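# Stow an unpowered desk robot arm in a floor case

## Task

Take the small unpowered robot arm from the desk (its joints give way under any push) and lay it in the open case on the floor, sitting low enough that the lid could close, and leave it settled and still. Never let it drop more than a few centimetres, since that can fail the job. Afterwards release it and back the robot away. The robot itself must not topple or finish leaning, or the job fails.

## Robot and tools

The robot is a Hello Robot Stretch 4, a single-arm mobile manipulator about 1.6 m tall. It has an omni-wheel base whose rim lies within 0.23 m of its centre, a lift that rides up a mast, a telescoping arm that reaches forward, a three-joint wrist (yaw, pitch, roll) and a two-finger gripper. There are four cameras: head_camera, head_left_camera, head_right_camera and wrist_camera. Occasionally a loose object gets a brief shove from outside.

Frames: in the base frame the origin is on the floor under the base centre, x points forward, y left and z up. hand_pose is a point between the open fingertips, given in the base frame, and the printed value may be slightly wrong. With all wrist joints at zero its axes line up with the base frame. The odometry frame is wherever the base frame was when the scene began.

Tool execute_actions takes {"actions": [...], "cameras": [...]}. actions holds one action or none; an empty list just reports state and images. An action can contain "base", "joints" or both, plus optional "pace" and "contact_limits". Alternatively it can be {"end_of_arm": "enable_torque"} on its own, which re-powers wrist or gripper motors that shut off and leaves them holding where they are. All motions in one action start together but may finish at different times. No action runs longer than 15 s.

"base" holds exactly one command, and each is a relative move measured from the last reported base position:
- {"translate_m": d} drives straight in metres, forward positive, range -2 to 2.
- {"strafe_m": d} slides sideways in metres, left positive, range -2 to 2.
- {"rotate_rad": d} turns in place in radians, counter-clockwise positive, range -3.2 to 3.2.

"joints" is a single object keyed by joint name. Each value is an absolute target, not an offset:
- lift_m: 0 to 1.2 m.
- arm_m: extension, 0 to 0.55 m.
- wrist_yaw_rad: -1.134 to 4.276. 0 faces forward, positive turns left, 3.14 is folded back, and above 3.4 the arm may get in the way.
- wrist_pitch_rad: -1.117 to 4.259. 0 is level and 1.57 points straight down.
- wrist_roll_rad: -1.117 to 4.259. At 0 both fingers are at the same height; positive turns clockwise as seen from behind the gripper.
- gripper_m: fingertip gap in metres, -0.038 to 0.141. Values below 0 press the tips together.

A joint counts as done within ±0.004 for lift, arm and gripper, ±0.02 for yaw and roll, and ±0.05 for pitch. A target outside a joint's range is clipped to the limit and the result says so. Any other bad value, or an unknown key, rejects the whole call and nothing moves. A joint or the base that you leave out of an action may still be driving toward its earlier target.

"pace" can be "slow", "default", "fast" or "max". Base speed is 0.1, 0.3, 0.4 or 0.6 m/s and turning is 1, 2, 3 or 4 rad/s in that order. With lift_m above 0.2 these are capped further, down to 0.3 m/s and 1 rad/s at lift 1.2. "contact_limits": {"arm_m": v} sets how hard the arm may push, from 0 (lightest) to 0.75; the default is 0.5.

To unfold the wrist at the start, send lift_m 0.4 together with wrist_yaw_rad 0.

Other tools:
- wait {"seconds": 0-10} commands nothing and returns the state and images.
- zoom_image {"camera": name, "region": [x0,y0,x1,y1]} crops the latest full image, with the top-left corner at (0,0) and at most 504x504 px.
- read_manual {"section": "licences"} returns licence text only.
- finished_scene {"scene": n} ends scene n (1 or 2) for good and reports success. The goal must already be met and remain so.

Reading results:
- "pictures" lists cameras in the same order as the images.
- lidar_m gives 12 distances in metres, one per 30° sector. Sector 1 is ahead, then counter-clockwise: 4 left, 7 behind, 10 right. "-" means nothing was seen or it is nearer than 0.25 m. The lidar covers about 0.15 m up to robot height, so table tops show up, and it misses clear objects and thin legs.
- wrist_depth_mm is a 7x7 grid of depths in mm (100 to 2000) read from the top left.
- base_odometry counts wheel turns, so slipping shows up as movement. If turned_by_wheels and turned_by_imu differ by more than about 0.1 rad, the base hit something or slipped.
- base_tilt is in degrees, forward and right positive, with a fixed bias up to 1.5°.
- motor_effort is a percentage of the maximum, positive toward higher joint values, with the peak in brackets; both carry bias and noise. For wheel motors, positive turns the base right.
- on_its_own reports things you didn't command. In it, "held at" is a joint's held target.

Status words:
- "done": finished. For the base this only means the wheels turned the commanded amount.
- "off_target": stopped short and may still be pushing.
- contact_stop_at_<key>: blocked by something. That joint holds where it is, but a blocked lift, arm or wheels go slack, so a lift can sink and the base can roll.
- limit_stop_at_tilt: the robot leans more than 6°. Lift, arm and wheels go slack and ignore commands until the lean drops.
- limit_stop_at_own_body: a self-collision guard. You can still move the joint away from the body. It is likely when pitch is below -0.2 and roll is below -0.4 or above 4.
- torque_fault: a wrist or gripper motor gave out and went limp, for example from pressing the gripper on something or holding over about 2 kg level. Recover with enable_torque.

Once a result reports a stop, any later execute_actions, wait or finished_scene calls in the same reply are skipped.

Gripping: command a gap smaller than the object. A smaller gap squeezes harder and pulls the object toward the wrist by up to about a third of the difference. Neither the gripper reading nor "done" confirms you are holding something. A firm squeeze shows as a change in gripper effort. If the fingertips snag on a surface, raise the lift.

Avoid:
- Dropping the limp arm, hitting or slamming things, hard pushes, and letting it fall more than a few cm. Lower it right into the case before opening the gripper.
- Driving or turning with more than 1 kg held and arm_m above 0.2, especially at fast paces, and steady pushes with a raised gripper. Both risk tipping over.

The world keeps running while you think.

Each tool is called after ">>>" in YAML: its name, and indented under it one key for each argument.

## Session

>>> execute_actions:
  actions: []

Scene clock: 0.00 s.
base_odometry: x=+0.000 y=+0.000 heading=+0.000 (m, m, rad; odometry frame)
turned_by_wheels: +0.000 (rad since the last result)
turned_by_imu: +0.000 (rad since the last result)
base_tilt: forward=+0.2 right=+1.0 (deg)
lidar_m: 2.29 2.03 1.99 2.23 1.91 1.87 2.15 1.70 1.70 1.22 1.22 2.07
base_status: not commanded
joint_positions: lift_m=+0.232 arm_m=+0.001 wrist_yaw_rad=+3.104 wrist_pitch_rad=+0.020 wrist_roll_rad=-0.018 gripper_m=+0.057
joint_status: not commanded
motor_effort: lift_m=+19 arm_m=-1 wrist_yaw_rad=+0 wrist_pitch_rad=-5 wrist_roll_rad=+1 gripper_m=-5 wheel_0=+0 wheel_1=+0 wheel_2=+0 (%)
hand_pose: x=-0.1133 y=+0.0981 z=+0.4044 quat_wxyz=(+0.019, -0.010, -0.009, +1.000) (m; base frame)
wrist_depth_mm: - 146 - - - - - / - 124 161 - - - - / - 117 153 - - - - / - 137 190 - - - - / 211 1756 - - - - - / 229 1661 210 1661 195 1576 1499 / 225 1078 1098 141 1060 960 1042
pictures: head_camera, head_left_camera, head_right_camera, wrist_camera
Images, in order (width x height): head_camera 420x560, head_left_camera 420x672, head_right_camera 420x672, wrist_camera 616x392.

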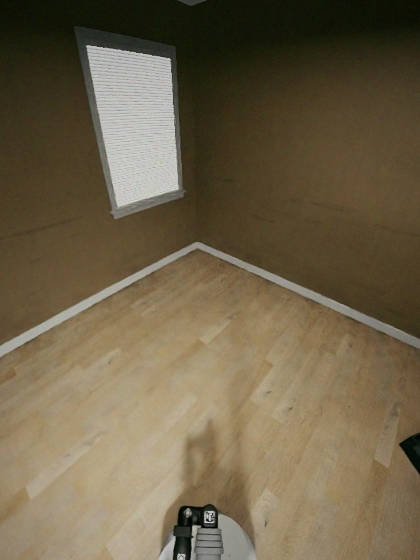

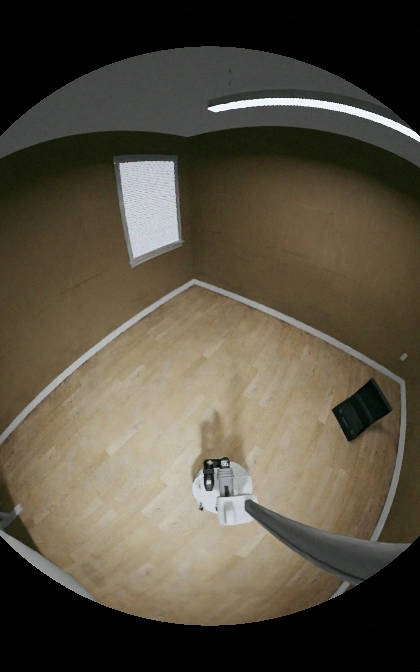

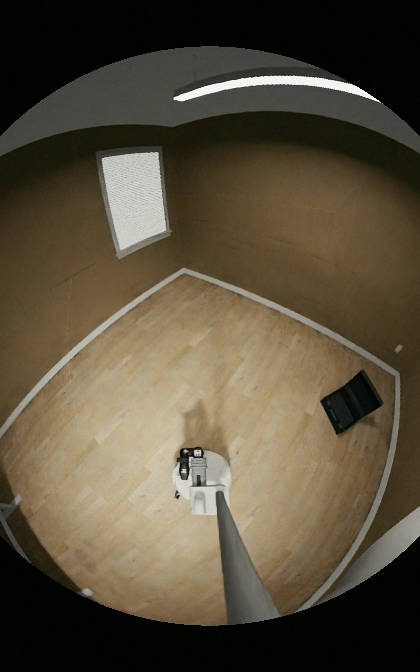

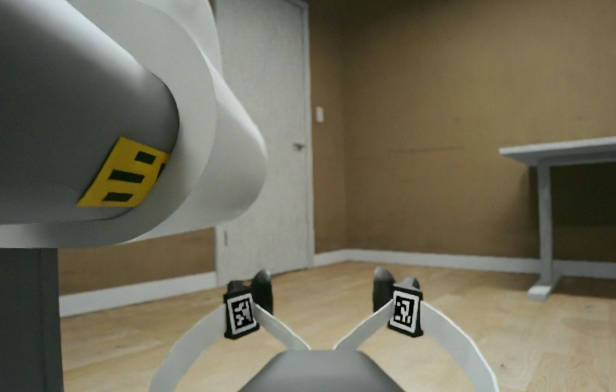

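Look at the case first.

>>> execute_actions:
  actions:
    - {"base":{"rotate_rad":-1.1},"joints":{"lift_m":0.5,"wrist_yaw_rad":0,"wrist_pitch_rad":0.4}}
  cameras: ["head_camera","wrist_camera"]

>>> execute_actions:
  actions:
    - {"base":{"rotate_rad":-2.9},"joints":{"lift_m":0.8,"wrist_pitch_rad":0.1}}
  cameras: ["head_camera","wrist_camera"]

Scene clock: 5.13 s.
base_odometry: x=+0.000 y=+0.000 heading=-1.099 (m, m, rad; odometry frame)
turned_by_wheels: -1.099 (rad since the last result)
turned_by_imu: -1.082 (rad since the last result)
base_tilt: forward=+0.3 right=+0.9 (deg)
lidar_m: 1.23 2.06 2.26 2.05 2.02 2.21 1.89 1.88 2.15 1.74 1.71 1.22
base_status: done
joint_positions: lift_m=+0.500 arm_m=+0.001 wrist_yaw_rad=+0.000 wrist_pitch_rad=+0.402 wrist_roll_rad=-0.018 gripper_m=+0.057
joint_status: all done
motor_effort: lift_m=+22(22) arm_m=-1(1) wrist_yaw_rad=-2(5) wrist_pitch_rad=-5(1) wrist_roll_rad=+1(0) gripper_m=-6(4) wheel_0=+4(12) wheel_1=+2(8) wheel_2=+1(10) (%)
hand_pose: x=+0.4372 y=-0.0873 z=+0.5651 quat_wxyz=(+0.980, -0.009, +0.200, +0.002) (m; base frame)
wrist_depth_mm: 1499 1576 1756 1863 - 1808 1430 / 1576 1661 1808 1921 - 1863 1499 / 1576 1708 1863 - - 1921 1537 / 1661 1808 1921 - 1336 1808 1537 / 1499 1499 1430 1366 1366 1308 1308 / 1138 1118 210 1098 195 1060 1042 / 946 917 904 141 891 854 854
pictures: head_camera, wrist_camera
Images, in order (width x height): head_camera 420x560, wrist_camera 616x392.

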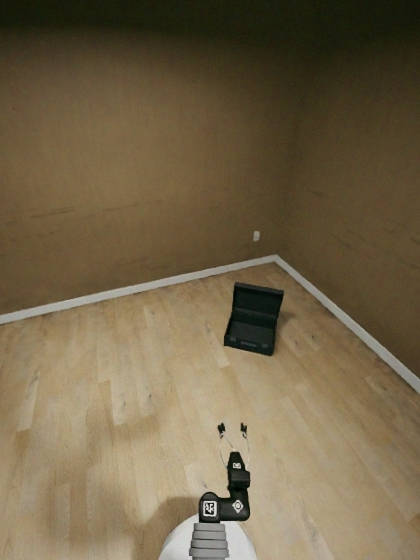

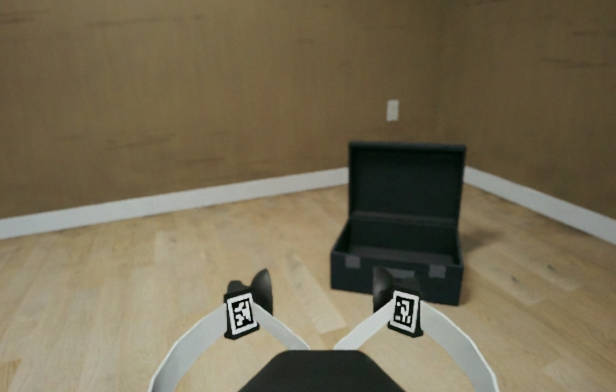

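Scene clock: 7.87 s.
base_odometry: x=+0.000 y=+0.000 heading=+2.285 (m, m, rad; odometry frame)
turned_by_wheels: -2.899 (rad since the last result)
turned_by_imu: -2.854 (rad since the last result)
base_tilt: forward=+0.2 right=+1.0 (deg)
lidar_m: 1.86 1.90 1.86 1.72 1.75 1.23 2.06 2.09 2.22 2.01 2.04 2.05
base_status: done
joint_positions: lift_m=+0.800 arm_m=+0.001 wrist_yaw_rad=+0.000 wrist_pitch_rad=+0.102 wrist_roll_rad=-0.018 gripper_m=+0.057
joint_status: all done
motor_effort: lift_m=+21(24) arm_m=-1(1) wrist_yaw_rad=+0(2) wrist_pitch_rad=-5(5) wrist_roll_rad=+0(1) gripper_m=-5(6) wheel_0=+6(13) wheel_1=+4(10) wheel_2=+3(8) (%)
hand_pose: x=+0.4586 y=-0.0875 z=+0.9485 quat_wxyz=(+0.999, -0.009, +0.051, +0.000) (m; base frame)
wrist_depth_mm: - - - - - - - / - - - - - - - / - - - - - - - / - - - - - - - / - - - - - - - / - - 210 - 196 - - / - 1983 1863 141 - 1808 1921
pictures: head_camera, wrist_camera
Images, in order (width x height): head_camera 420x560, wrist_camera 616x392.

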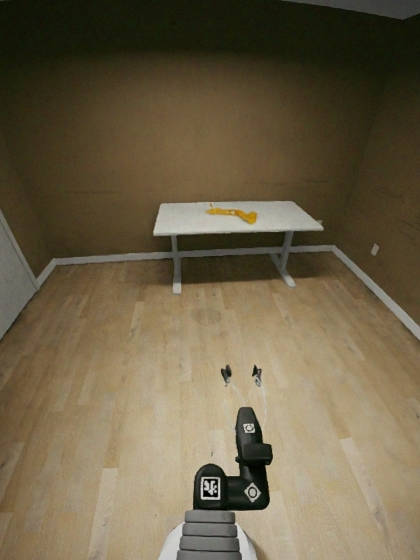

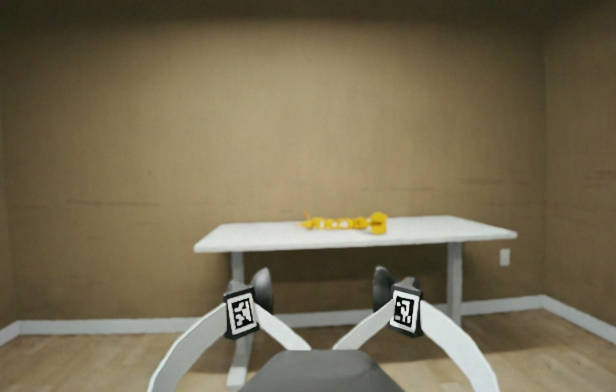

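>>> execute_actions:
  actions:
    - {"base":{"rotate_rad":-0.06},"joints":{"lift_m":1.05,"wrist_pitch_rad":0.9,"gripper_m":0.12}}
  cameras: []

>>> execute_actions:
  actions:
    - {"base":{"translate_m":1.58}}
  cameras: ["head_camera","wrist_camera"]

Scene clock: 13.93 s.
base_odometry: x=+0.000 y=+0.000 heading=+2.226 (m, m, rad; odometry frame)
turned_by_wheels: -0.059 (rad since the last result)
turned_by_imu: -0.058 (rad since the last result)
base_tilt: forward=+0.2 right=+0.9 (deg)
lidar_m: 1.84 1.90 1.90 1.69 1.73 1.26 2.05 2.09 2.21 2.00 2.01 2.09
base_status: done
joint_positions: lift_m=+1.050 arm_m=+0.001 wrist_yaw_rad=+0.000 wrist_pitch_rad=+0.901 wrist_roll_rad=-0.018 gripper_m=+0.120
joint_status: all done
motor_effort: lift_m=+22(22) arm_m=+0(1) wrist_yaw_rad=-1(0) wrist_pitch_rad=-3(5) wrist_roll_rad=+0(1) gripper_m=-2(7) wheel_0=+6(8) wheel_1=+4(7) wheel_2=+4(7) (%)
hand_pose: x=+0.3507 y=-0.0874 z=+1.0018 quat_wxyz=(+0.900, -0.008, +0.436, +0.004) (m; base frame)
wrist_depth_mm: - - - - - - - / - - - - - - - / 1921 1921 1921 1863 1756 1756 1756 / 1661 1618 1618 1576 1618 1576 1537 / 1464 1430 1430 1430 1397 1366 1397 / 1308 1308 202 1281 1229 1182 1205 / 1205 1182 1182 138 1118 1118 1118
pictures: none
No camera images: the call's "cameras" was empty. Leave "cameras" out to get every camera's image.

Scene clock: 20.67 s.
base_odometry: x=-0.963 y=+1.252 heading=+2.226 (m, m, rad; odometry frame)
turned_by_wheels: +0.000 (rad since the last result)
turned_by_imu: -0.003 (rad since the last result)
base_tilt: forward=+0.2 right=+0.9 (deg)
lidar_m: 0.34 0.33 0.39 1.97 1.97 2.48 2.73 3.08 1.95 1.72 0.59 0.37
base_status: done
joint_positions: lift_m=+1.050 arm_m=+0.001 wrist_yaw_rad=+0.000 wrist_pitch_rad=+0.901 wrist_roll_rad=-0.018 gripper_m=+0.120
joint_status: not commanded
motor_effort: lift_m=+20(22) arm_m=-1(1) wrist_yaw_rad=-1(0) wrist_pitch_rad=-3(2) wrist_roll_rad=+0(1) gripper_m=-3(2) wheel_0=+4(10) wheel_1=+3(7) wheel_2=-1(11) (%)
hand_pose: x=+0.3507 y=-0.0874 z=+1.0018 quat_wxyz=(+0.900, -0.008, +0.436, +0.004) (m; base frame)
wrist_depth_mm: 820 854 891 917 960 946 1008 / 891 891 904 878 878 854 831 / 798 788 778 741 741 723 715 / 683 661 647 634 640 634 621 / 597 591 585 580 504 564 554 / 530 530 202 517 508 473 496 / 484 473 477 138 466 473 1098
pictures: head_camera, wrist_camera
Images, in order (width x height): head_camera 420x560, wrist_camera 616x392.

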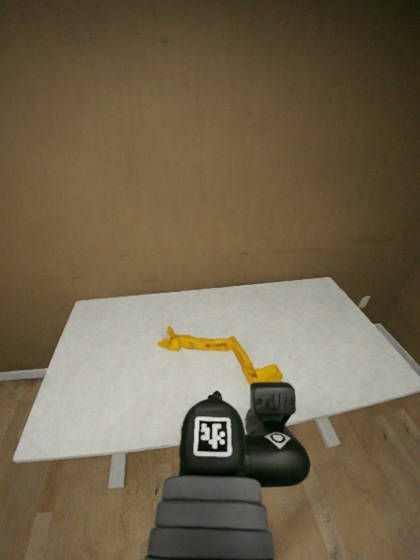

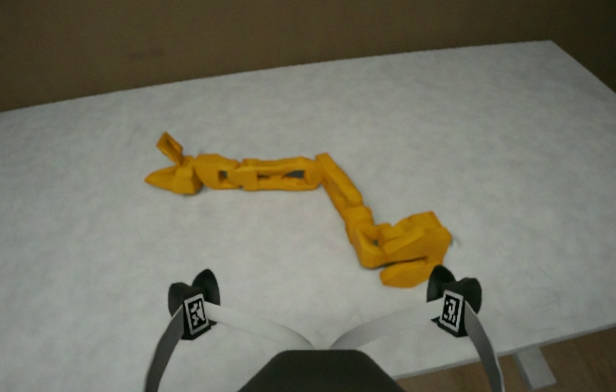

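>>> execute_actions:
  actions:
    - {"joints":{"arm_m":0.38,"wrist_pitch_rad":1.57,"lift_m":1.1,"gripper_m":0.0}}
  cameras: ["head_camera","wrist_camera"]

Scene clock: 27.77 s.
base_odometry: x=-0.963 y=+1.252 heading=+2.226 (m, m, rad; odometry frame)
turned_by_wheels: +0.000 (rad since the last result)
turned_by_imu: +0.000 (rad since the last result)
base_tilt: forward=+0.2 right=+1.0 (deg)
lidar_m: 0.31 0.32 0.41 1.99 1.99 2.46 2.76 3.07 1.93 1.70 0.61 0.38
base_status: not commanded
joint_positions: lift_m=+1.100 arm_m=+0.379 wrist_yaw_rad=+0.000 wrist_pitch_rad=+1.570 wrist_roll_rad=-0.018 gripper_m=+0.000
joint_status: all done
motor_effort: lift_m=+22(25) arm_m=+7(8) wrist_yaw_rad=-1(0) wrist_pitch_rad=-1(3) wrist_roll_rad=+0(0) gripper_m=-7(8) wheel_0=+4(4) wheel_1=+3(2) wheel_2=-1(1) (%)
hand_pose: x=+0.5500 y=-0.0874 z=+0.9895 quat_wxyz=(+0.707, -0.007, +0.707, +0.007) (m; base frame)
wrist_depth_mm: 521 517 512 504 500 492 488 / 521 517 508 496 496 492 488 / 521 455 484 477 492 488 484 / 512 504 496 496 492 480 477 / 504 504 500 492 424 480 477 / 504 504 496 202 203 477 477 / 496 496 167 146 480 477 1160
pictures: head_camera, wrist_camera
Images, in order (width x height): head_camera 420x560, wrist_camera 616x392.

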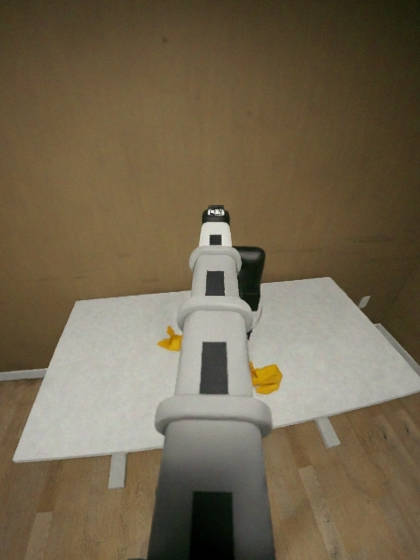

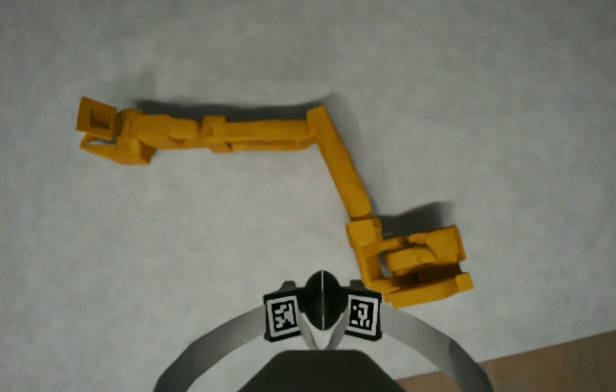

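>>> execute_actions:
  actions:
    - {"base":{"strafe_m":0.06},"joints":{"arm_m":0.44,"lift_m":0.93}}
  cameras: ["head_left_camera","wrist_camera"]

Scene clock: 40.43 s.
base_odometry: x=-1.011 y=+1.216 heading=+2.226 (m, m, rad; odometry frame)
turned_by_wheels: +0.000 (rad since the last result)
turned_by_imu: +0.000 (rad since the last result)
base_tilt: forward=+0.1 right=+0.9 (deg)
lidar_m: 0.29 0.32 0.39 1.93 1.94 2.41 2.74 3.20 1.96 1.78 0.56 0.36
base_status: done
joint_positions: lift_m=+0.930 arm_m=+0.439 wrist_yaw_rad=+0.000 wrist_pitch_rad=+1.570 wrist_roll_rad=-0.018 gripper_m=+0.000
joint_status: all done
motor_effort: lift_m=+15(21) arm_m=+7(6) wrist_yaw_rad=-1(1) wrist_pitch_rad=+2(1) wrist_roll_rad=+1(0) gripper_m=-11(7) wheel_0=-4(13) wheel_1=+2(11) wheel_2=+0(2) (%)
hand_pose: x=+0.6099 y=-0.0874 z=+0.8200 quat_wxyz=(+0.707, -0.007, +0.707, +0.007) (m; base frame)
wrist_depth_mm: 343 340 334 332 327 324 320 / 340 338 332 330 327 324 319 / 257 274 282 327 274 320 317 / 310 330 329 325 290 317 315 / 334 330 327 322 319 315 312 / 332 329 324 202 203 254 312 / 327 325 167 146 315 245 244
pictures: head_left_camera, wrist_camera
Images, in order (width x height): head_left_camera 420x672, wrist_camera 616x392.

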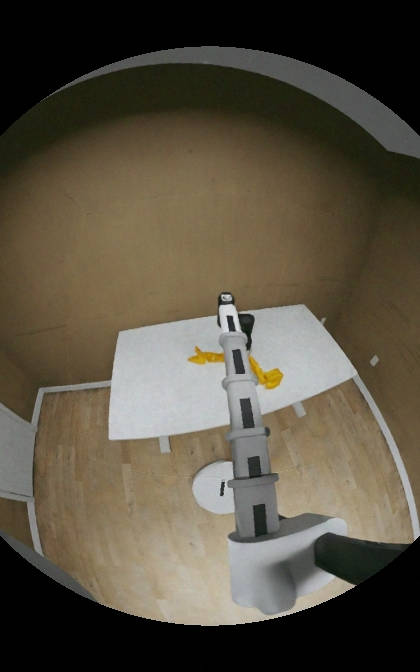

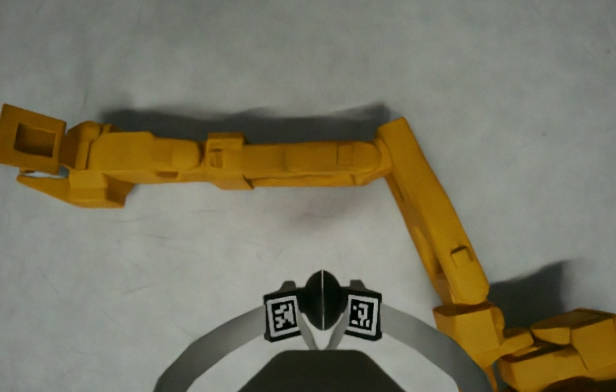

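>>> execute_actions:
  actions:
    - {"joints":{"arm_m":0.47,"lift_m":0.875}}
  cameras: ["wrist_camera"]

>>> execute_actions:
  actions:
    - {"base":{"strafe_m":-0.14},"pace":"slow"}
  cameras: ["head_left_camera","wrist_camera"]

Scene clock: 44.23 s.
base_odometry: x=-1.011 y=+1.216 heading=+2.226 (m, m, rad; odometry frame)
turned_by_wheels: +0.000 (rad since the last result)
turned_by_imu: +0.000 (rad since the last result)
base_tilt: forward=+0.3 right=+0.8 (deg)
lidar_m: 0.28 0.31 0.38 1.94 1.93 2.37 2.70 3.20 2.00 1.77 0.57 0.38
base_status: not commanded
joint_positions: lift_m=+0.875 arm_m=+0.469 wrist_yaw_rad=+0.000 wrist_pitch_rad=+1.570 wrist_roll_rad=-0.018 gripper_m=+0.000
joint_status: all done
motor_effort: lift_m=+16(15) arm_m=+7(6) wrist_yaw_rad=-1(0) wrist_pitch_rad=+1(1) wrist_roll_rad=+1(1) gripper_m=-6(8) wheel_0=-4(4) wheel_1=+2(2) wheel_2=+0(0) (%)
hand_pose: x=+0.6399 y=-0.0874 z=+0.7650 quat_wxyz=(+0.707, -0.007, +0.707, +0.007) (m; base frame)
wrist_depth_mm: 285 282 278 273 273 268 268 / 282 281 277 273 271 266 265 / 279 278 274 272 270 266 264 / 221 217 216 213 213 264 262 / 276 273 271 267 266 206 260 / 274 272 268 202 203 196 258 / 272 270 167 147 260 187 256
pictures: wrist_camera
Images, in order (width x height): wrist_camera 616x392.

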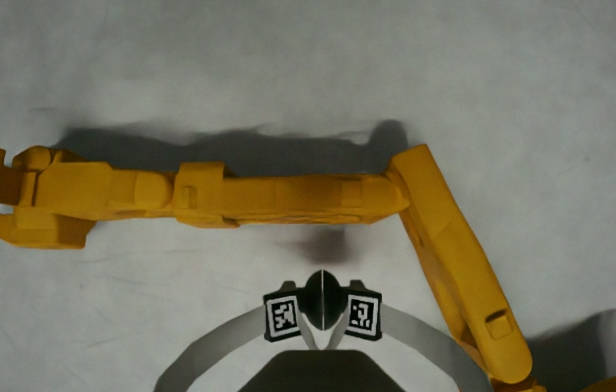

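Scene clock: 46.80 s.
base_odometry: x=-0.900 y=+1.301 heading=+2.226 (m, m, rad; odometry frame)
turned_by_wheels: +0.000 (rad since the last result)
turned_by_imu: +0.000 (rad since the last result)
base_tilt: forward=+0.3 right=+0.9 (deg)
lidar_m: 0.33 0.32 0.43 2.07 2.07 2.56 2.74 2.95 1.85 1.64 0.61 0.40
base_status: done
joint_positions: lift_m=+0.875 arm_m=+0.469 wrist_yaw_rad=+0.000 wrist_pitch_rad=+1.571 wrist_roll_rad=-0.018 gripper_m=+0.000
joint_status: not commanded
motor_effort: lift_m=+15(15) arm_m=+6(7) wrist_yaw_rad=+0(0) wrist_pitch_rad=-2(0) wrist_roll_rad=+1(0) gripper_m=-7(9) wheel_0=+8(11) wheel_1=-3(9) wheel_2=+0(0) (%)
hand_pose: x=+0.6398 y=-0.0874 z=+0.7650 quat_wxyz=(+0.707, -0.007, +0.707, +0.007) (m; base frame)
wrist_depth_mm: 285 282 278 274 272 270 268 / 283 279 276 273 270 266 265 / 281 278 273 268 268 265 264 / 222 218 214 216 267 264 262 / 277 274 271 268 264 262 260 / 276 272 268 195 190 260 257 / 272 270 169 151 191 214 205
pictures: head_left_camera, wrist_camera
Images, in order (width x height): head_left_camera 420x672, wrist_camera 616x392.

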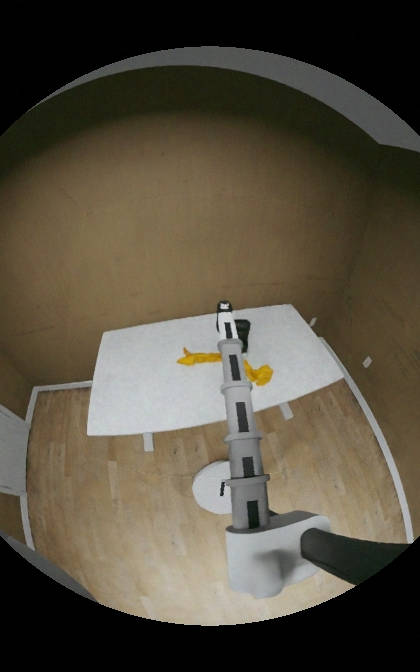

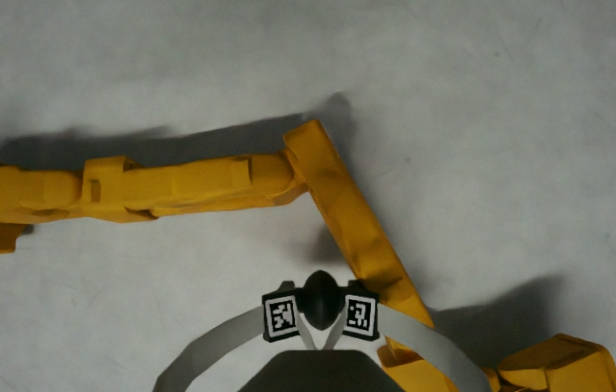

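>>> execute_actions:
  actions:
    - {"base":{"strafe_m":0.065},"joints":{"lift_m":0.95}}
  cameras: []

>>> execute_actions:
  actions:
    - {"joints":{"arm_m":0.525,"wrist_roll_rad":1.45,"gripper_m":0.08}}
  cameras: ["wrist_camera"]

Scene clock: 51.57 s.
base_odometry: x=-0.951 y=+1.262 heading=+2.226 (m, m, rad; odometry frame)
turned_by_wheels: +0.000 (rad since the last result)
turned_by_imu: +0.000 (rad since the last result)
base_tilt: forward=+0.3 right=+0.9 (deg)
lidar_m: 0.33 0.34 0.42 1.99 2.04 2.49 2.70 3.05 1.88 1.70 0.60 0.38
base_status: done
joint_positions: lift_m=+0.950 arm_m=+0.469 wrist_yaw_rad=+0.000 wrist_pitch_rad=+1.570 wrist_roll_rad=-0.018 gripper_m=+0.000
joint_status: all done
motor_effort: lift_m=+22(25) arm_m=+7(7) wrist_yaw_rad=+0(1) wrist_pitch_rad=+0(0) wrist_roll_rad=+1(1) gripper_m=-8(7) wheel_0=-4(11) wheel_1=+1(10) wheel_2=+0(0) (%)
hand_pose: x=+0.6399 y=-0.0874 z=+0.8395 quat_wxyz=(+0.707, -0.007, +0.707, +0.007) (m; base frame)
wrist_depth_mm: 366 359 355 353 347 343 342 / 359 357 353 349 345 340 338 / 357 355 351 347 343 340 338 / 267 296 293 290 287 338 334 / 355 347 345 342 336 334 330 / 349 347 343 202 202 282 330 / 347 343 167 146 330 264 263
pictures: none
No camera images: the call's "cameras" was empty. Leave "cameras" out to get every camera's image.

Scene clock: 53.17 s.
base_odometry: x=-0.951 y=+1.262 heading=+2.226 (m, m, rad; odometry frame)
turned_by_wheels: +0.000 (rad since the last result)
turned_by_imu: +0.000 (rad since the last result)
base_tilt: forward=+0.4 right=+0.9 (deg)
lidar_m: 0.33 0.32 0.39 2.01 2.00 2.50 2.71 3.08 1.89 1.68 0.62 0.37
base_status: not commanded
joint_positions: lift_m=+0.950 arm_m=+0.524 wrist_yaw_rad=+0.000 wrist_pitch_rad=+1.570 wrist_roll_rad=+1.450 gripper_m=+0.080
joint_status: all done
motor_effort: lift_m=+22(21) arm_m=+7(7) wrist_yaw_rad=+0(1) wrist_pitch_rad=+2(2) wrist_roll_rad=+2(4) gripper_m=-4(7) wheel_0=-4(4) wheel_1=+1(1) wheel_2=+0(0) (%)
hand_pose: x=+0.6949 y=-0.0874 z=+0.8395 quat_wxyz=(+0.530, +0.469, +0.529, -0.469) (m; base frame)
wrist_depth_mm: 364 359 353 347 343 270 250 / 364 357 353 345 343 279 271 / 362 355 351 347 300 270 332 / 357 351 347 293 340 334 332 / 357 353 347 340 338 332 329 / 355 349 200 340 201 330 329 / 351 349 343 141 334 329 327
pictures: wrist_camera
Images, in order (width x height): wrist_camera 616x392.

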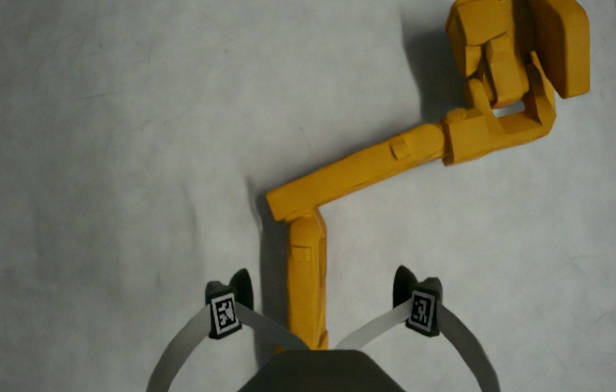

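>>> execute_actions:
  actions:
    - {"joints":{"arm_m":0.535,"lift_m":0.868}}
  cameras: []

>>> execute_actions:
  actions:
    - {"joints":{"gripper_m":0.0}}
  cameras: ["wrist_camera"]

>>> execute_actions:
  actions:
    - {"base":{"strafe_m":-0.12},"pace":"slow"}
  cameras: ["wrist_camera"]

Scene clock: 58.03 s.
base_odometry: x=-0.951 y=+1.262 heading=+2.226 (m, m, rad; odometry frame)
turned_by_wheels: +0.000 (rad since the last result)
turned_by_imu: +0.000 (rad since the last result)
base_tilt: forward=+0.2 right=+0.9 (deg)
lidar_m: 0.32 0.35 0.41 1.98 2.02 2.48 2.73 3.09 1.93 1.67 0.63 0.39
base_status: not commanded
joint_positions: lift_m=+0.868 arm_m=+0.534 wrist_yaw_rad=+0.000 wrist_pitch_rad=+1.570 wrist_roll_rad=+1.450 gripper_m=+0.080
joint_status: all done
motor_effort: lift_m=+15(20) arm_m=+7(7) wrist_yaw_rad=-1(1) wrist_pitch_rad=+1(2) wrist_roll_rad=+2(2) gripper_m=-4(5) wheel_0=-4(4) wheel_1=+1(2) wheel_2=+0(0) (%)
hand_pose: x=+0.7049 y=-0.0874 z=+0.7580 quat_wxyz=(+0.530, +0.469, +0.529, -0.469) (m; base frame)
wrist_depth_mm: 277 273 268 266 262 258 200 / 277 272 268 266 259 256 184 / 274 271 266 263 193 189 190 / 272 270 265 209 257 255 252 / 272 267 264 221 257 253 251 / 271 267 200 212 202 253 250 / 268 265 262 141 255 249 249
pictures: none
No camera images: the call's "cameras" was empty. Leave "cameras" out to get every camera's image.

Scene clock: 59.63 s.
base_odometry: x=-0.951 y=+1.262 heading=+2.226 (m, m, rad; odometry frame)
turned_by_wheels: +0.000 (rad since the last result)
turned_by_imu: +0.000 (rad since the last result)
base_tilt: forward=+0.3 right=+0.9 (deg)
lidar_m: 0.32 0.34 0.41 2.00 2.01 2.46 2.72 3.07 1.90 1.71 0.61 0.37
base_status: not commanded
joint_positions: lift_m=+0.868 arm_m=+0.534 wrist_yaw_rad=-0.001 wrist_pitch_rad=+1.572 wrist_roll_rad=+1.450 gripper_m=+0.000
joint_status: all done
motor_effort: lift_m=+16(16) arm_m=+6(7) wrist_yaw_rad=+1(2) wrist_pitch_rad=-2(8) wrist_roll_rad=+0(2) gripper_m=-19(20) wheel_0=-4(4) wheel_1=+2(1) wheel_2=+0(0) (%)
hand_pose: x=+0.7044 y=-0.0874 z=+0.7579 quat_wxyz=(+0.529, +0.469, +0.529, -0.469) (m; base frame)
wrist_depth_mm: 274 272 268 265 262 257 - / 273 271 267 263 259 257 184 / 272 270 266 262 187 180 187 / 271 267 264 196 257 254 252 / 270 266 263 203 257 254 251 / 268 266 260 191 188 252 249 / 267 264 259 160 254 249 248
pictures: wrist_camera
Images, in order (width x height): wrist_camera 616x392.

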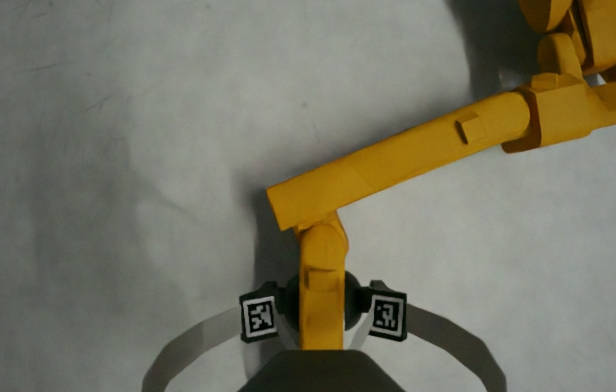

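Scene clock: 62.00 s.
base_odometry: x=-0.856 y=+1.335 heading=+2.226 (m, m, rad; odometry frame)
turned_by_wheels: +0.000 (rad since the last result)
turned_by_imu: +0.000 (rad since the last result)
base_tilt: forward=+0.4 right=+0.9 (deg)
lidar_m: 0.36 0.36 0.43 2.11 2.14 2.62 2.77 2.88 1.80 1.57 0.64 0.38
base_status: done
joint_positions: lift_m=+0.868 arm_m=+0.534 wrist_yaw_rad=-0.001 wrist_pitch_rad=+1.571 wrist_roll_rad=+1.450 gripper_m=+0.000
joint_status: not commanded
motor_effort: lift_m=+16(16) arm_m=+6(6) wrist_yaw_rad=+2(2) wrist_pitch_rad=+0(5) wrist_roll_rad=+0(1) gripper_m=-19(20) wheel_0=+5(12) wheel_1=-5(7) wheel_2=+0(1) (%)
hand_pose: x=+0.7048 y=-0.0874 z=+0.7579 quat_wxyz=(+0.529, +0.469, +0.529, -0.469) (m; base frame)
wrist_depth_mm: 276 272 270 266 262 258 - / 276 272 266 264 259 257 197 / 273 270 265 263 188 181 188 / 272 270 265 195 257 253 252 / 271 266 264 203 256 253 251 / 270 267 262 191 187 252 250 / 268 265 259 158 254 250 249
pictures: wrist_camera
Images, in order (width x height): wrist_camera 616x392.

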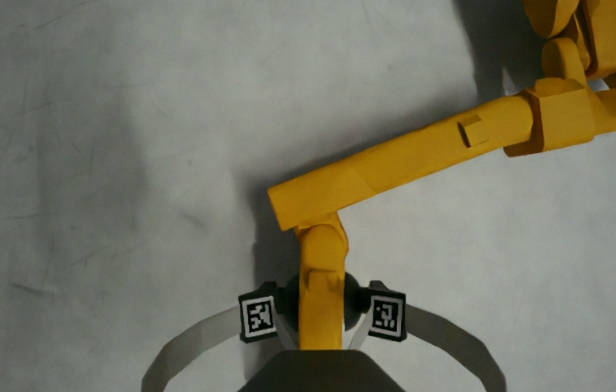

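>>> execute_actions:
  actions:
    - {"joints":{"gripper_m":-0.036,"wrist_roll_rad":0,"arm_m":0.4},"pace":"slow"}
  cameras: ["wrist_camera","head_camera"]

>>> execute_actions:
  actions:
    - {"joints":{"lift_m":0.92,"wrist_pitch_rad":1.35},"pace":"slow"}
  cameras: ["wrist_camera","head_camera"]

Scene clock: 74.53 s.
base_odometry: x=-0.856 y=+1.335 heading=+2.226 (m, m, rad; odometry frame)
turned_by_wheels: +0.000 (rad since the last result)
turned_by_imu: +0.000 (rad since the last result)
base_tilt: forward=+0.3 right=+0.9 (deg)
lidar_m: 0.30 0.35 0.44 2.13 2.13 2.63 2.72 2.85 1.77 1.59 0.63 0.34
base_status: not commanded
joint_positions: lift_m=+0.868 arm_m=+0.401 wrist_yaw_rad=+0.000 wrist_pitch_rad=+1.570 wrist_roll_rad=+0.000 gripper_m=-0.035
joint_status: all done
motor_effort: lift_m=+17(18) arm_m=-7(6) wrist_yaw_rad=+0(5) wrist_pitch_rad=+2(1) wrist_roll_rad=+1(8) gripper_m=-29(28) wheel_0=+5(6) wheel_1=-4(5) wheel_2=+0(0) (%)
hand_pose: x=+0.5723 y=-0.0874 z=+0.7578 quat_wxyz=(+0.707, +0.000, +0.707, +0.000) (m; base frame)
wrist_depth_mm: 276 272 270 267 264 260 - / 274 271 268 265 260 259 182 / 272 270 266 263 180 177 185 / 271 266 264 188 258 255 254 / 268 265 262 192 256 254 251 / 267 263 185 186 181 253 251 / 264 260 257 150 252 249 249
pictures: head_camera, wrist_camera
Images, in order (width x height): head_camera 420x560, wrist_camera 616x392.

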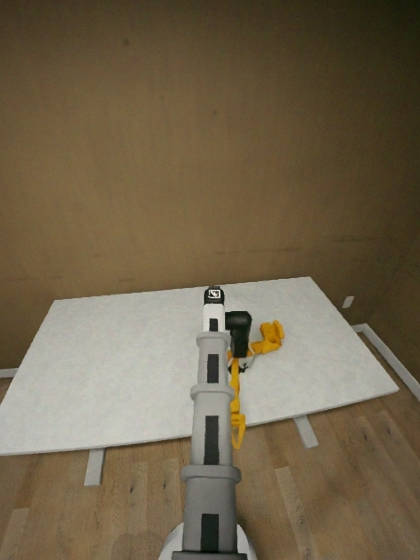

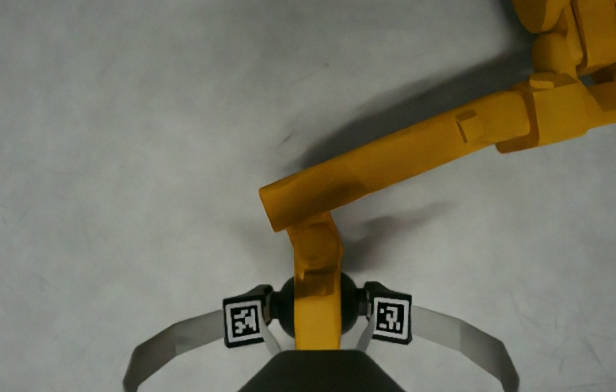

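Scene clock: 75.83 s.
base_odometry: x=-0.856 y=+1.335 heading=+2.226 (m, m, rad; odometry frame)
turned_by_wheels: +0.000 (rad since the last result)
turned_by_imu: +0.000 (rad since the last result)
base_tilt: forward=+0.2 right=+1.0 (deg)
lidar_m: 0.32 0.36 0.45 2.10 2.12 2.62 2.79 2.88 1.78 1.59 0.65 0.40
base_status: not commanded
joint_positions: lift_m=+0.920 arm_m=+0.401 wrist_yaw_rad=+0.000 wrist_pitch_rad=+1.352 wrist_roll_rad=+0.000 gripper_m=-0.035
joint_status: all done
motor_effort: lift_m=+24(24) arm_m=-6(7) wrist_yaw_rad=-1(2) wrist_pitch_rad=-5(8) wrist_roll_rad=+0(1) gripper_m=-30(30) wheel_0=+5(5) wheel_1=-5(5) wheel_2=+0(0) (%)
hand_pose: x=+0.6346 y=-0.0874 z=+0.8161 quat_wxyz=(+0.780, +0.000, +0.626, +0.000) (m; base frame)
wrist_depth_mm: 402 397 389 382 379 370 204 / 384 379 373 368 362 355 183 / 366 362 355 351 182 179 259 / 349 345 342 189 329 329 325 / 336 332 327 192 320 315 310 / 322 320 186 186 182 303 298 / 310 306 303 149 294 290 289
pictures: head_camera, wrist_camera
Images, in order (width x height): head_camera 420x560, wrist_camera 616x392.

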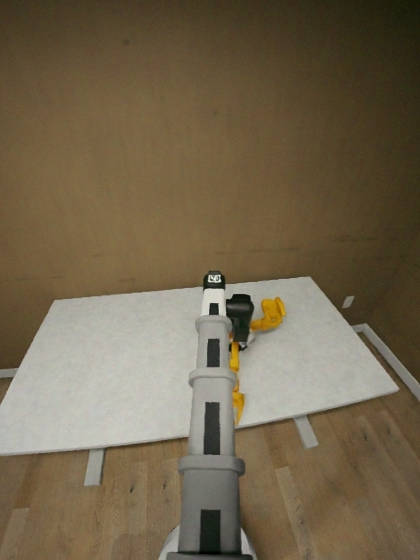

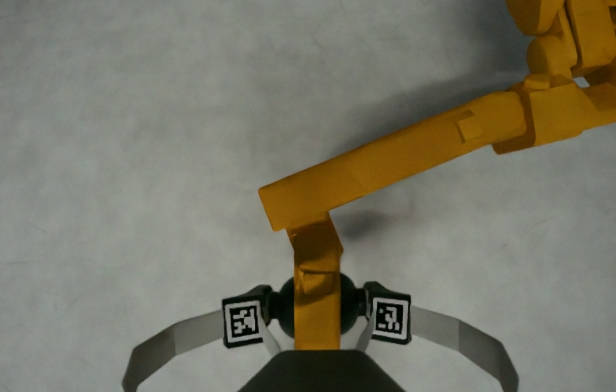

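Holds solidly.

>>> execute_actions:
  actions:
    - {"joints":{"lift_m":1.0,"arm_m":0.2,"wrist_pitch_rad":1.1},"pace":"slow"}
  cameras: []

>>> execute_actions:
  actions:
    - {"joints":{"wrist_pitch_rad":0.6},"pace":"slow"}
  cameras: ["wrist_camera","head_camera"]

Scene clock: 82.90 s.
base_odometry: x=-0.856 y=+1.335 heading=+2.226 (m, m, rad; odometry frame)
turned_by_wheels: +0.000 (rad since the last result)
turned_by_imu: +0.000 (rad since the last result)
base_tilt: forward=+0.2 right=+1.0 (deg)
lidar_m: 0.26 0.33 0.43 2.11 2.12 2.62 2.77 2.88 1.78 1.58 0.65 0.29
base_status: not commanded
joint_positions: lift_m=+1.000 arm_m=+0.201 wrist_yaw_rad=+0.000 wrist_pitch_rad=+1.105 wrist_roll_rad=+0.001 gripper_m=-0.035
joint_status: all done
motor_effort: lift_m=+24(27) arm_m=-7(8) wrist_yaw_rad=+0(2) wrist_pitch_rad=-11(18) wrist_roll_rad=-2(1) gripper_m=-29(27) wheel_0=+5(5) wheel_1=-5(4) wheel_2=+0(0) (%)
hand_pose: x=+0.5018 y=-0.0874 z=+0.9200 quat_wxyz=(+0.851, +0.000, +0.525, +0.000) (m; base frame)
wrist_depth_mm: 691 683 654 640 634 621 205 / 627 609 591 580 580 564 197 / 559 549 539 525 185 178 185 / 508 500 492 189 462 469 462 / 466 459 455 197 442 436 427 / 430 421 185 187 183 402 394 / 402 389 389 150 379 368 370
pictures: none
No camera images: the call's "cameras" was empty. Leave "cameras" out to get every camera's image.

Scene clock: 84.60 s.
base_odometry: x=-0.856 y=+1.335 heading=+2.226 (m, m, rad; odometry frame)
turned_by_wheels: +0.000 (rad since the last result)
turned_by_imu: +0.000 (rad since the last result)
base_tilt: forward=+0.2 right=+0.9 (deg)
lidar_m: 0.35 0.36 0.43 2.12 2.11 2.63 2.75 2.89 1.79 1.58 0.64 0.40
base_status: not commanded
joint_positions: lift_m=+1.000 arm_m=+0.201 wrist_yaw_rad=+0.000 wrist_pitch_rad=+0.607 wrist_roll_rad=+0.001 gripper_m=-0.035
joint_status: all done
motor_effort: lift_m=+24(24) arm_m=-6(6) wrist_yaw_rad=+0(6) wrist_pitch_rad=-20(25) wrist_roll_rad=-2(7) gripper_m=-29(31) wheel_0=+3(5) wheel_1=-4(4) wheel_2=+0(0) (%)
hand_pose: x=+0.6090 y=-0.0874 z=+1.0133 quat_wxyz=(+0.954, +0.001, +0.299, +0.000) (m; base frame)
wrist_depth_mm: 609 634 654 691 707 741 750 / 654 676 699 732 768 778 831 / 707 741 778 798 842 866 904 / 778 798 809 831 842 820 842 / 750 723 707 196 185 661 654 / 609 603 185 193 180 539 544 / 530 500 504 151 488 166 480
pictures: head_camera, wrist_camera
Images, in order (width x height): head_camera 420x560, wrist_camera 616x392.

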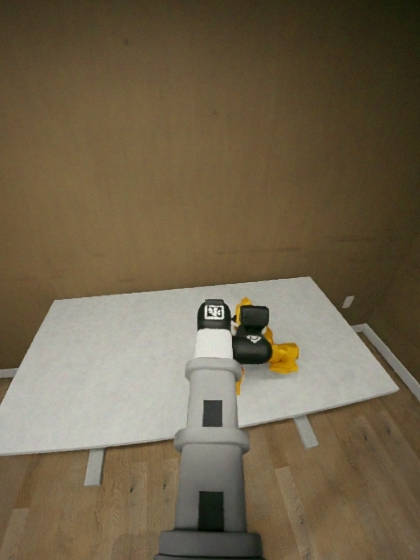

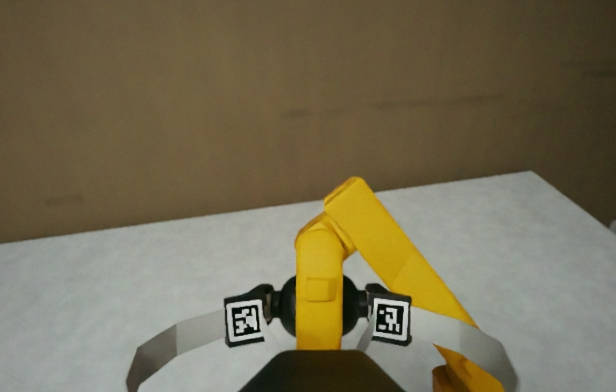

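>>> execute_actions:
  actions:
    - {"joints":{"wrist_pitch_rad":1.55,"arm_m":0.5}}
  cameras: []

>>> execute_actions:
  actions:
    - {"joints":{"lift_m":0.872},"pace":"slow"}
  cameras: []

>>> execute_actions:
  actions:
    - {"joints":{"gripper_m":0.04}}
  cameras: ["wrist_camera"]

>>> execute_actions:
  actions:
    - {"joints":{"lift_m":0.97}}
  cameras: []

>>> execute_actions:
  actions:
    - {"joints":{"lift_m":1.05,"arm_m":0.33,"gripper_m":0.14,"wrist_pitch_rad":1.57}}
  cameras: ["wrist_camera"]

Scene clock: 92.03 s.
base_odometry: x=-0.856 y=+1.335 heading=+2.226 (m, m, rad; odometry frame)
turned_by_wheels: +0.000 (rad since the last result)
turned_by_imu: +0.000 (rad since the last result)
base_tilt: forward=+0.3 right=+1.0 (deg)
lidar_m: 0.34 0.33 0.45 2.10 2.15 2.61 2.79 2.84 1.79 1.58 0.65 0.39
base_status: not commanded
joint_positions: lift_m=+1.000 arm_m=+0.499 wrist_yaw_rad=+0.000 wrist_pitch_rad=+1.548 wrist_roll_rad=+0.000 gripper_m=-0.035
joint_status: all done
motor_effort: lift_m=+24(24) arm_m=+6(8) wrist_yaw_rad=-1(4) wrist_pitch_rad=+7(8) wrist_roll_rad=+0(3) gripper_m=-32(31) wheel_0=+3(3) wheel_1=-4(4) wheel_2=+0(0) (%)
hand_pose: x=+0.6764 y=-0.0874 z=+0.8894 quat_wxyz=(+0.715, +0.000, +0.699, +0.000) (m; base frame)
wrist_depth_mm: 421 415 410 410 402 394 392 / 418 410 410 402 397 394 389 / 410 410 404 399 392 387 387 / 407 404 399 394 389 387 382 / 402 397 394 184 180 382 379 / 399 394 184 185 181 236 377 / 397 392 387 152 379 195 243
pictures: none
No camera images: the call's "cameras" was empty. Leave "cameras" out to get every camera's image.

Scene clock: 93.93 s.
base_odometry: x=-0.856 y=+1.335 heading=+2.226 (m, m, rad; odometry frame)
turned_by_wheels: +0.000 (rad since the last result)
turned_by_imu: +0.000 (rad since the last result)
base_tilt: forward=+0.3 right=+0.9 (deg)
lidar_m: 0.34 0.34 0.43 2.12 2.12 2.64 2.81 2.86 1.77 1.59 0.61 0.41
base_status: not commanded
joint_positions: lift_m=+0.872 arm_m=+0.499 wrist_yaw_rad=+0.001 wrist_pitch_rad=+1.550 wrist_roll_rad=+0.000 gripper_m=-0.035
joint_status: all done
motor_effort: lift_m=+14(24) arm_m=+7(7) wrist_yaw_rad=-3(3) wrist_pitch_rad=+3(9) wrist_roll_rad=+2(1) gripper_m=-27(31) wheel_0=+3(3) wheel_1=-4(4) wheel_2=+0(0) (%)
hand_pose: x=+0.6760 y=-0.0874 z=+0.7621 quat_wxyz=(+0.715, +0.000, +0.700, +0.000) (m; base frame)
wrist_depth_mm: 287 283 279 277 274 272 270 / 285 281 277 276 271 267 266 / 281 278 276 271 268 266 265 / 277 273 272 268 265 263 260 / 274 272 268 192 185 260 258 / 271 268 265 185 179 175 256 / 270 266 265 143 257 171 253
pictures: none
No camera images: the call's "cameras" was empty. Leave "cameras" out to get every camera's image.

Scene clock: 95.40 s.
base_odometry: x=-0.856 y=+1.335 heading=+2.226 (m, m, rad; odometry frame)
turned_by_wheels: +0.000 (rad since the last result)
turned_by_imu: +0.000 (rad since the last result)
base_tilt: forward=+0.3 right=+0.8 (deg)
lidar_m: 0.35 0.36 0.46 2.12 2.15 2.62 2.73 2.88 1.81 1.59 0.65 0.41
base_status: not commanded
joint_positions: lift_m=+0.872 arm_m=+0.499 wrist_yaw_rad=+0.000 wrist_pitch_rad=+1.550 wrist_roll_rad=+0.000 gripper_m=+0.040
joint_status: all done
motor_effort: lift_m=+15(16) arm_m=+6(6) wrist_yaw_rad=-2(4) wrist_pitch_rad=+2(4) wrist_roll_rad=+2(2) gripper_m=-5(28) wheel_0=+3(3) wheel_1=-4(4) wheel_2=+0(0) (%)
hand_pose: x=+0.6759 y=-0.0874 z=+0.7620 quat_wxyz=(+0.714, +0.000, +0.700, +0.000) (m; base frame)
wrist_depth_mm: 287 283 279 276 273 270 267 / 285 282 277 274 272 267 267 / 281 277 274 271 267 265 263 / 278 273 271 267 265 264 260 / 274 271 268 212 202 259 257 / 271 268 265 205 191 187 255 / 268 266 263 142 257 181 253
pictures: wrist_camera
Images, in order (width x height): wrist_camera 616x392.

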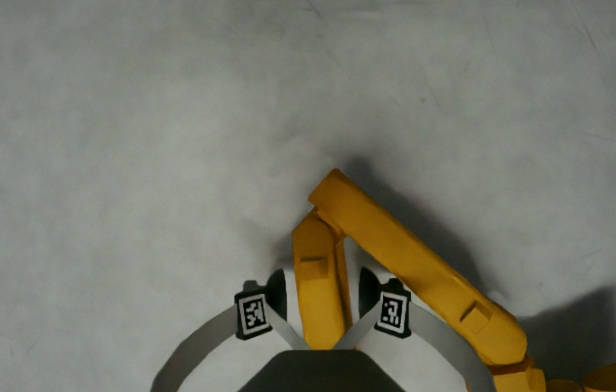

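Scene clock: 96.83 s.
base_odometry: x=-0.856 y=+1.335 heading=+2.226 (m, m, rad; odometry frame)
turned_by_wheels: +0.000 (rad since the last result)
turned_by_imu: +0.000 (rad since the last result)
base_tilt: forward=+0.3 right=+0.9 (deg)
lidar_m: 0.34 0.36 0.44 2.11 2.11 2.62 2.75 2.87 1.78 1.57 0.65 0.41
base_status: not commanded
joint_positions: lift_m=+0.970 arm_m=+0.499 wrist_yaw_rad=+0.000 wrist_pitch_rad=+1.550 wrist_roll_rad=+0.000 gripper_m=+0.040
joint_status: all done
motor_effort: lift_m=+22(24) arm_m=+6(6) wrist_yaw_rad=-1(1) wrist_pitch_rad=+1(0) wrist_roll_rad=+1(2) gripper_m=-5(7) wheel_0=+3(3) wheel_1=-4(4) wheel_2=+0(0) (%)
hand_pose: x=+0.6757 y=-0.0874 z=+0.8595 quat_wxyz=(+0.714, +0.000, +0.700, +0.000) (m; base frame)
wrist_depth_mm: 389 387 379 379 373 368 366 / 387 379 377 375 373 366 364 / 382 377 375 368 364 362 357 / 379 373 370 364 362 357 353 / 373 373 366 357 296 355 351 / 370 368 362 303 195 347 349 / 366 364 357 143 351 281 270
pictures: none
No camera images: the call's "cameras" was empty. Leave "cameras" out to get every camera's image.

Scene clock: 98.83 s.
base_odometry: x=-0.856 y=+1.335 heading=+2.226 (m, m, rad; odometry frame)
turned_by_wheels: +0.000 (rad since the last result)
turned_by_imu: +0.000 (rad since the last result)
base_tilt: forward=+0.3 right=+0.9 (deg)
lidar_m: 0.36 0.34 0.46 2.13 2.16 2.60 2.79 2.87 1.77 1.58 0.66 0.41
base_status: not commanded
joint_positions: lift_m=+1.050 arm_m=+0.331 wrist_yaw_rad=+0.000 wrist_pitch_rad=+1.570 wrist_roll_rad=+0.000 gripper_m=+0.140
joint_status: all done
motor_effort: lift_m=+21(23) arm_m=-7(8) wrist_yaw_rad=+0(0) wrist_pitch_rad=+0(5) wrist_roll_rad=+1(1) gripper_m=-1(7) wheel_0=+3(3) wheel_1=-4(4) wheel_2=+0(0) (%)
hand_pose: x=+0.5022 y=-0.0874 z=+0.9395 quat_wxyz=(+0.707, +0.000, +0.707, +0.000) (m; base frame)
wrist_depth_mm: 469 466 459 455 449 445 439 / 469 459 459 449 445 439 436 / 459 455 449 442 442 377 433 / 459 455 449 445 436 366 430 / 455 452 445 439 439 430 433 / 449 449 220 413 433 204 1138 / 449 445 442 142 1118 1098 1118
pictures: wrist_camera
Images, in order (width x height): wrist_camera 616x392.

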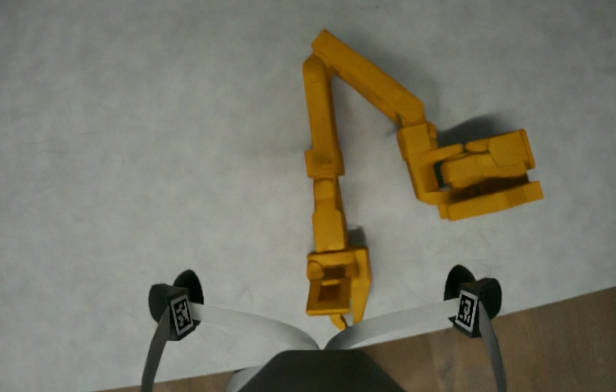

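>>> execute_actions:
  actions:
    - {"base":{"strafe_m":-0.038},"joints":{"lift_m":0.94,"arm_m":0.485,"wrist_roll_rad":-0.45}}
  cameras: ["wrist_camera"]

Scene clock: 104.60 s.
base_odometry: x=-0.826 y=+1.358 heading=+2.226 (m, m, rad; odometry frame)
turned_by_wheels: +0.000 (rad since the last result)
turned_by_imu: +0.000 (rad since the last result)
base_tilt: forward=+0.2 right=+0.9 (deg)
lidar_m: 0.35 0.36 0.46 2.16 2.18 2.66 2.76 2.79 1.76 1.54 0.66 0.40
base_status: done
joint_positions: lift_m=+0.940 arm_m=+0.484 wrist_yaw_rad=+0.000 wrist_pitch_rad=+1.570 wrist_roll_rad=-0.450 gripper_m=+0.140
joint_status: all done
motor_effort: lift_m=+15(22) arm_m=+7(7) wrist_yaw_rad=+0(0) wrist_pitch_rad=+1(1) wrist_roll_rad=+0(7) gripper_m=-3(1) wheel_0=+4(14) wheel_1=-2(10) wheel_2=+0(0) (%)
hand_pose: x=+0.6550 y=-0.0874 z=+0.8300 quat_wxyz=(+0.690, -0.158, +0.689, +0.158) (m; base frame)
wrist_depth_mm: 351 349 345 342 338 336 332 / 349 347 343 340 340 334 332 / 347 343 340 338 334 330 327 / 345 342 338 277 332 329 327 / 342 336 338 332 329 325 325 / 338 334 220 329 254 205 322 / 336 334 330 141 256 322 320
pictures: wrist_camera
Images, in order (width x height): wrist_camera 616x392.

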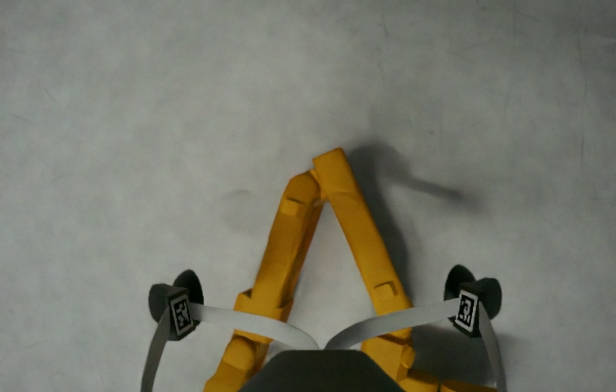

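>>> execute_actions:
  actions:
    - {"joints":{"lift_m":0.868}}
  cameras: ["wrist_camera"]

>>> execute_actions:
  actions:
    - {"joints":{"gripper_m":0.02},"pace":"slow"}
  cameras: ["wrist_camera","head_camera"]

Scene clock: 109.30 s.
base_odometry: x=-0.826 y=+1.358 heading=+2.226 (m, m, rad; odometry frame)
turned_by_wheels: +0.000 (rad since the last result)
turned_by_imu: +0.000 (rad since the last result)
base_tilt: forward=+0.3 right=+0.9 (deg)
lidar_m: 0.35 0.37 0.44 2.17 2.14 2.68 2.79 2.78 1.74 1.55 0.63 0.42
base_status: not commanded
joint_positions: lift_m=+0.868 arm_m=+0.484 wrist_yaw_rad=+0.000 wrist_pitch_rad=+1.570 wrist_roll_rad=-0.450 gripper_m=+0.140
joint_status: all done
motor_effort: lift_m=+15(17) arm_m=+7(7) wrist_yaw_rad=-1(1) wrist_pitch_rad=+3(2) wrist_roll_rad=+0(1) gripper_m=+0(1) wheel_0=+4(4) wheel_1=-2(2) wheel_2=+0(0) (%)
hand_pose: x=+0.6550 y=-0.0874 z=+0.7580 quat_wxyz=(+0.690, -0.158, +0.689, +0.158) (m; base frame)
wrist_depth_mm: 277 273 270 268 266 264 262 / 274 272 268 266 264 262 260 / 272 270 267 264 263 259 259 / 270 268 265 205 260 259 257 / 270 266 264 259 196 257 255 / 266 265 206 259 185 210 254 / 264 263 206 139 182 253 252
pictures: wrist_camera
Images, in order (width x height): wrist_camera 616x392.

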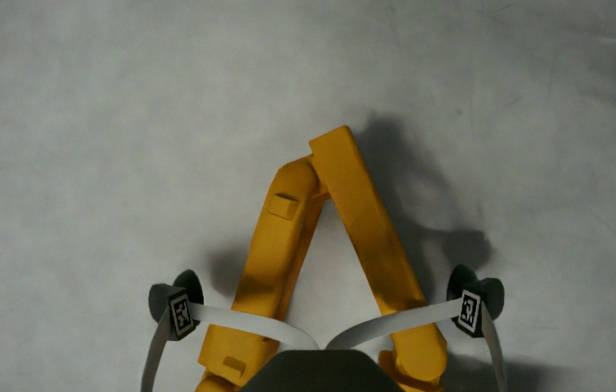

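Scene clock: 114.33 s.
base_odometry: x=-0.826 y=+1.358 heading=+2.226 (m, m, rad; odometry frame)
turned_by_wheels: +0.000 (rad since the last result)
turned_by_imu: +0.000 (rad since the last result)
base_tilt: forward=+0.3 right=+0.9 (deg)
lidar_m: 0.35 0.35 0.45 2.16 2.16 2.70 2.78 2.82 1.74 1.52 0.67 0.41
base_status: not commanded
joint_positions: lift_m=+0.868 arm_m=+0.484 wrist_yaw_rad=+0.001 wrist_pitch_rad=+1.569 wrist_roll_rad=-0.451 gripper_m=+0.020
joint_status: all done
motor_effort: lift_m=+16(16) arm_m=+6(7) wrist_yaw_rad=-4(4) wrist_pitch_rad=+5(10) wrist_roll_rad=+4(4) gripper_m=-24(25) wheel_0=+4(4) wheel_1=-2(2) wheel_2=+0(0) (%)
hand_pose: x=+0.6556 y=-0.0874 z=+0.7579 quat_wxyz=(+0.690, -0.159, +0.688, +0.158) (m; base frame)
wrist_depth_mm: 276 273 270 267 266 262 262 / 274 271 268 265 263 260 259 / 271 268 267 263 263 260 258 / 270 267 266 200 259 258 256 / 267 265 263 195 258 256 256 / 264 263 192 194 185 254 253 / 264 260 258 151 254 252 251
pictures: head_camera, wrist_camera
Images, in order (width x height): head_camera 420x560, wrist_camera 616x392.

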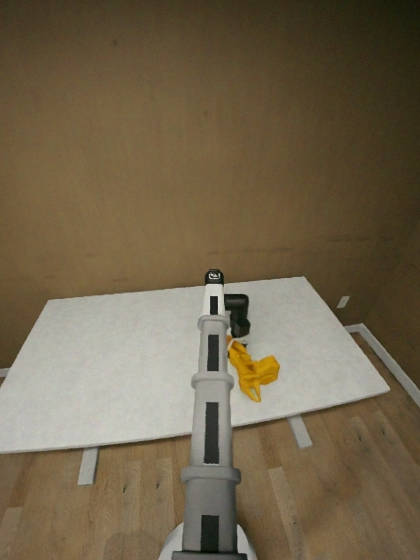

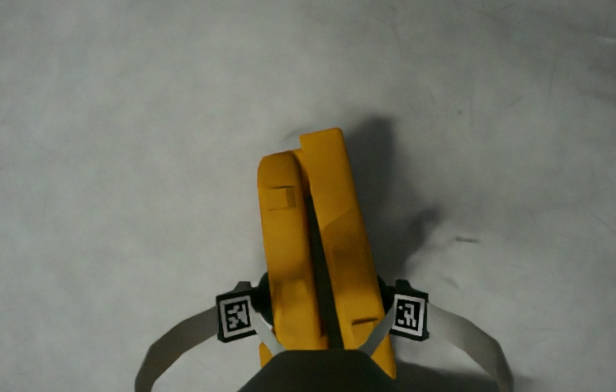

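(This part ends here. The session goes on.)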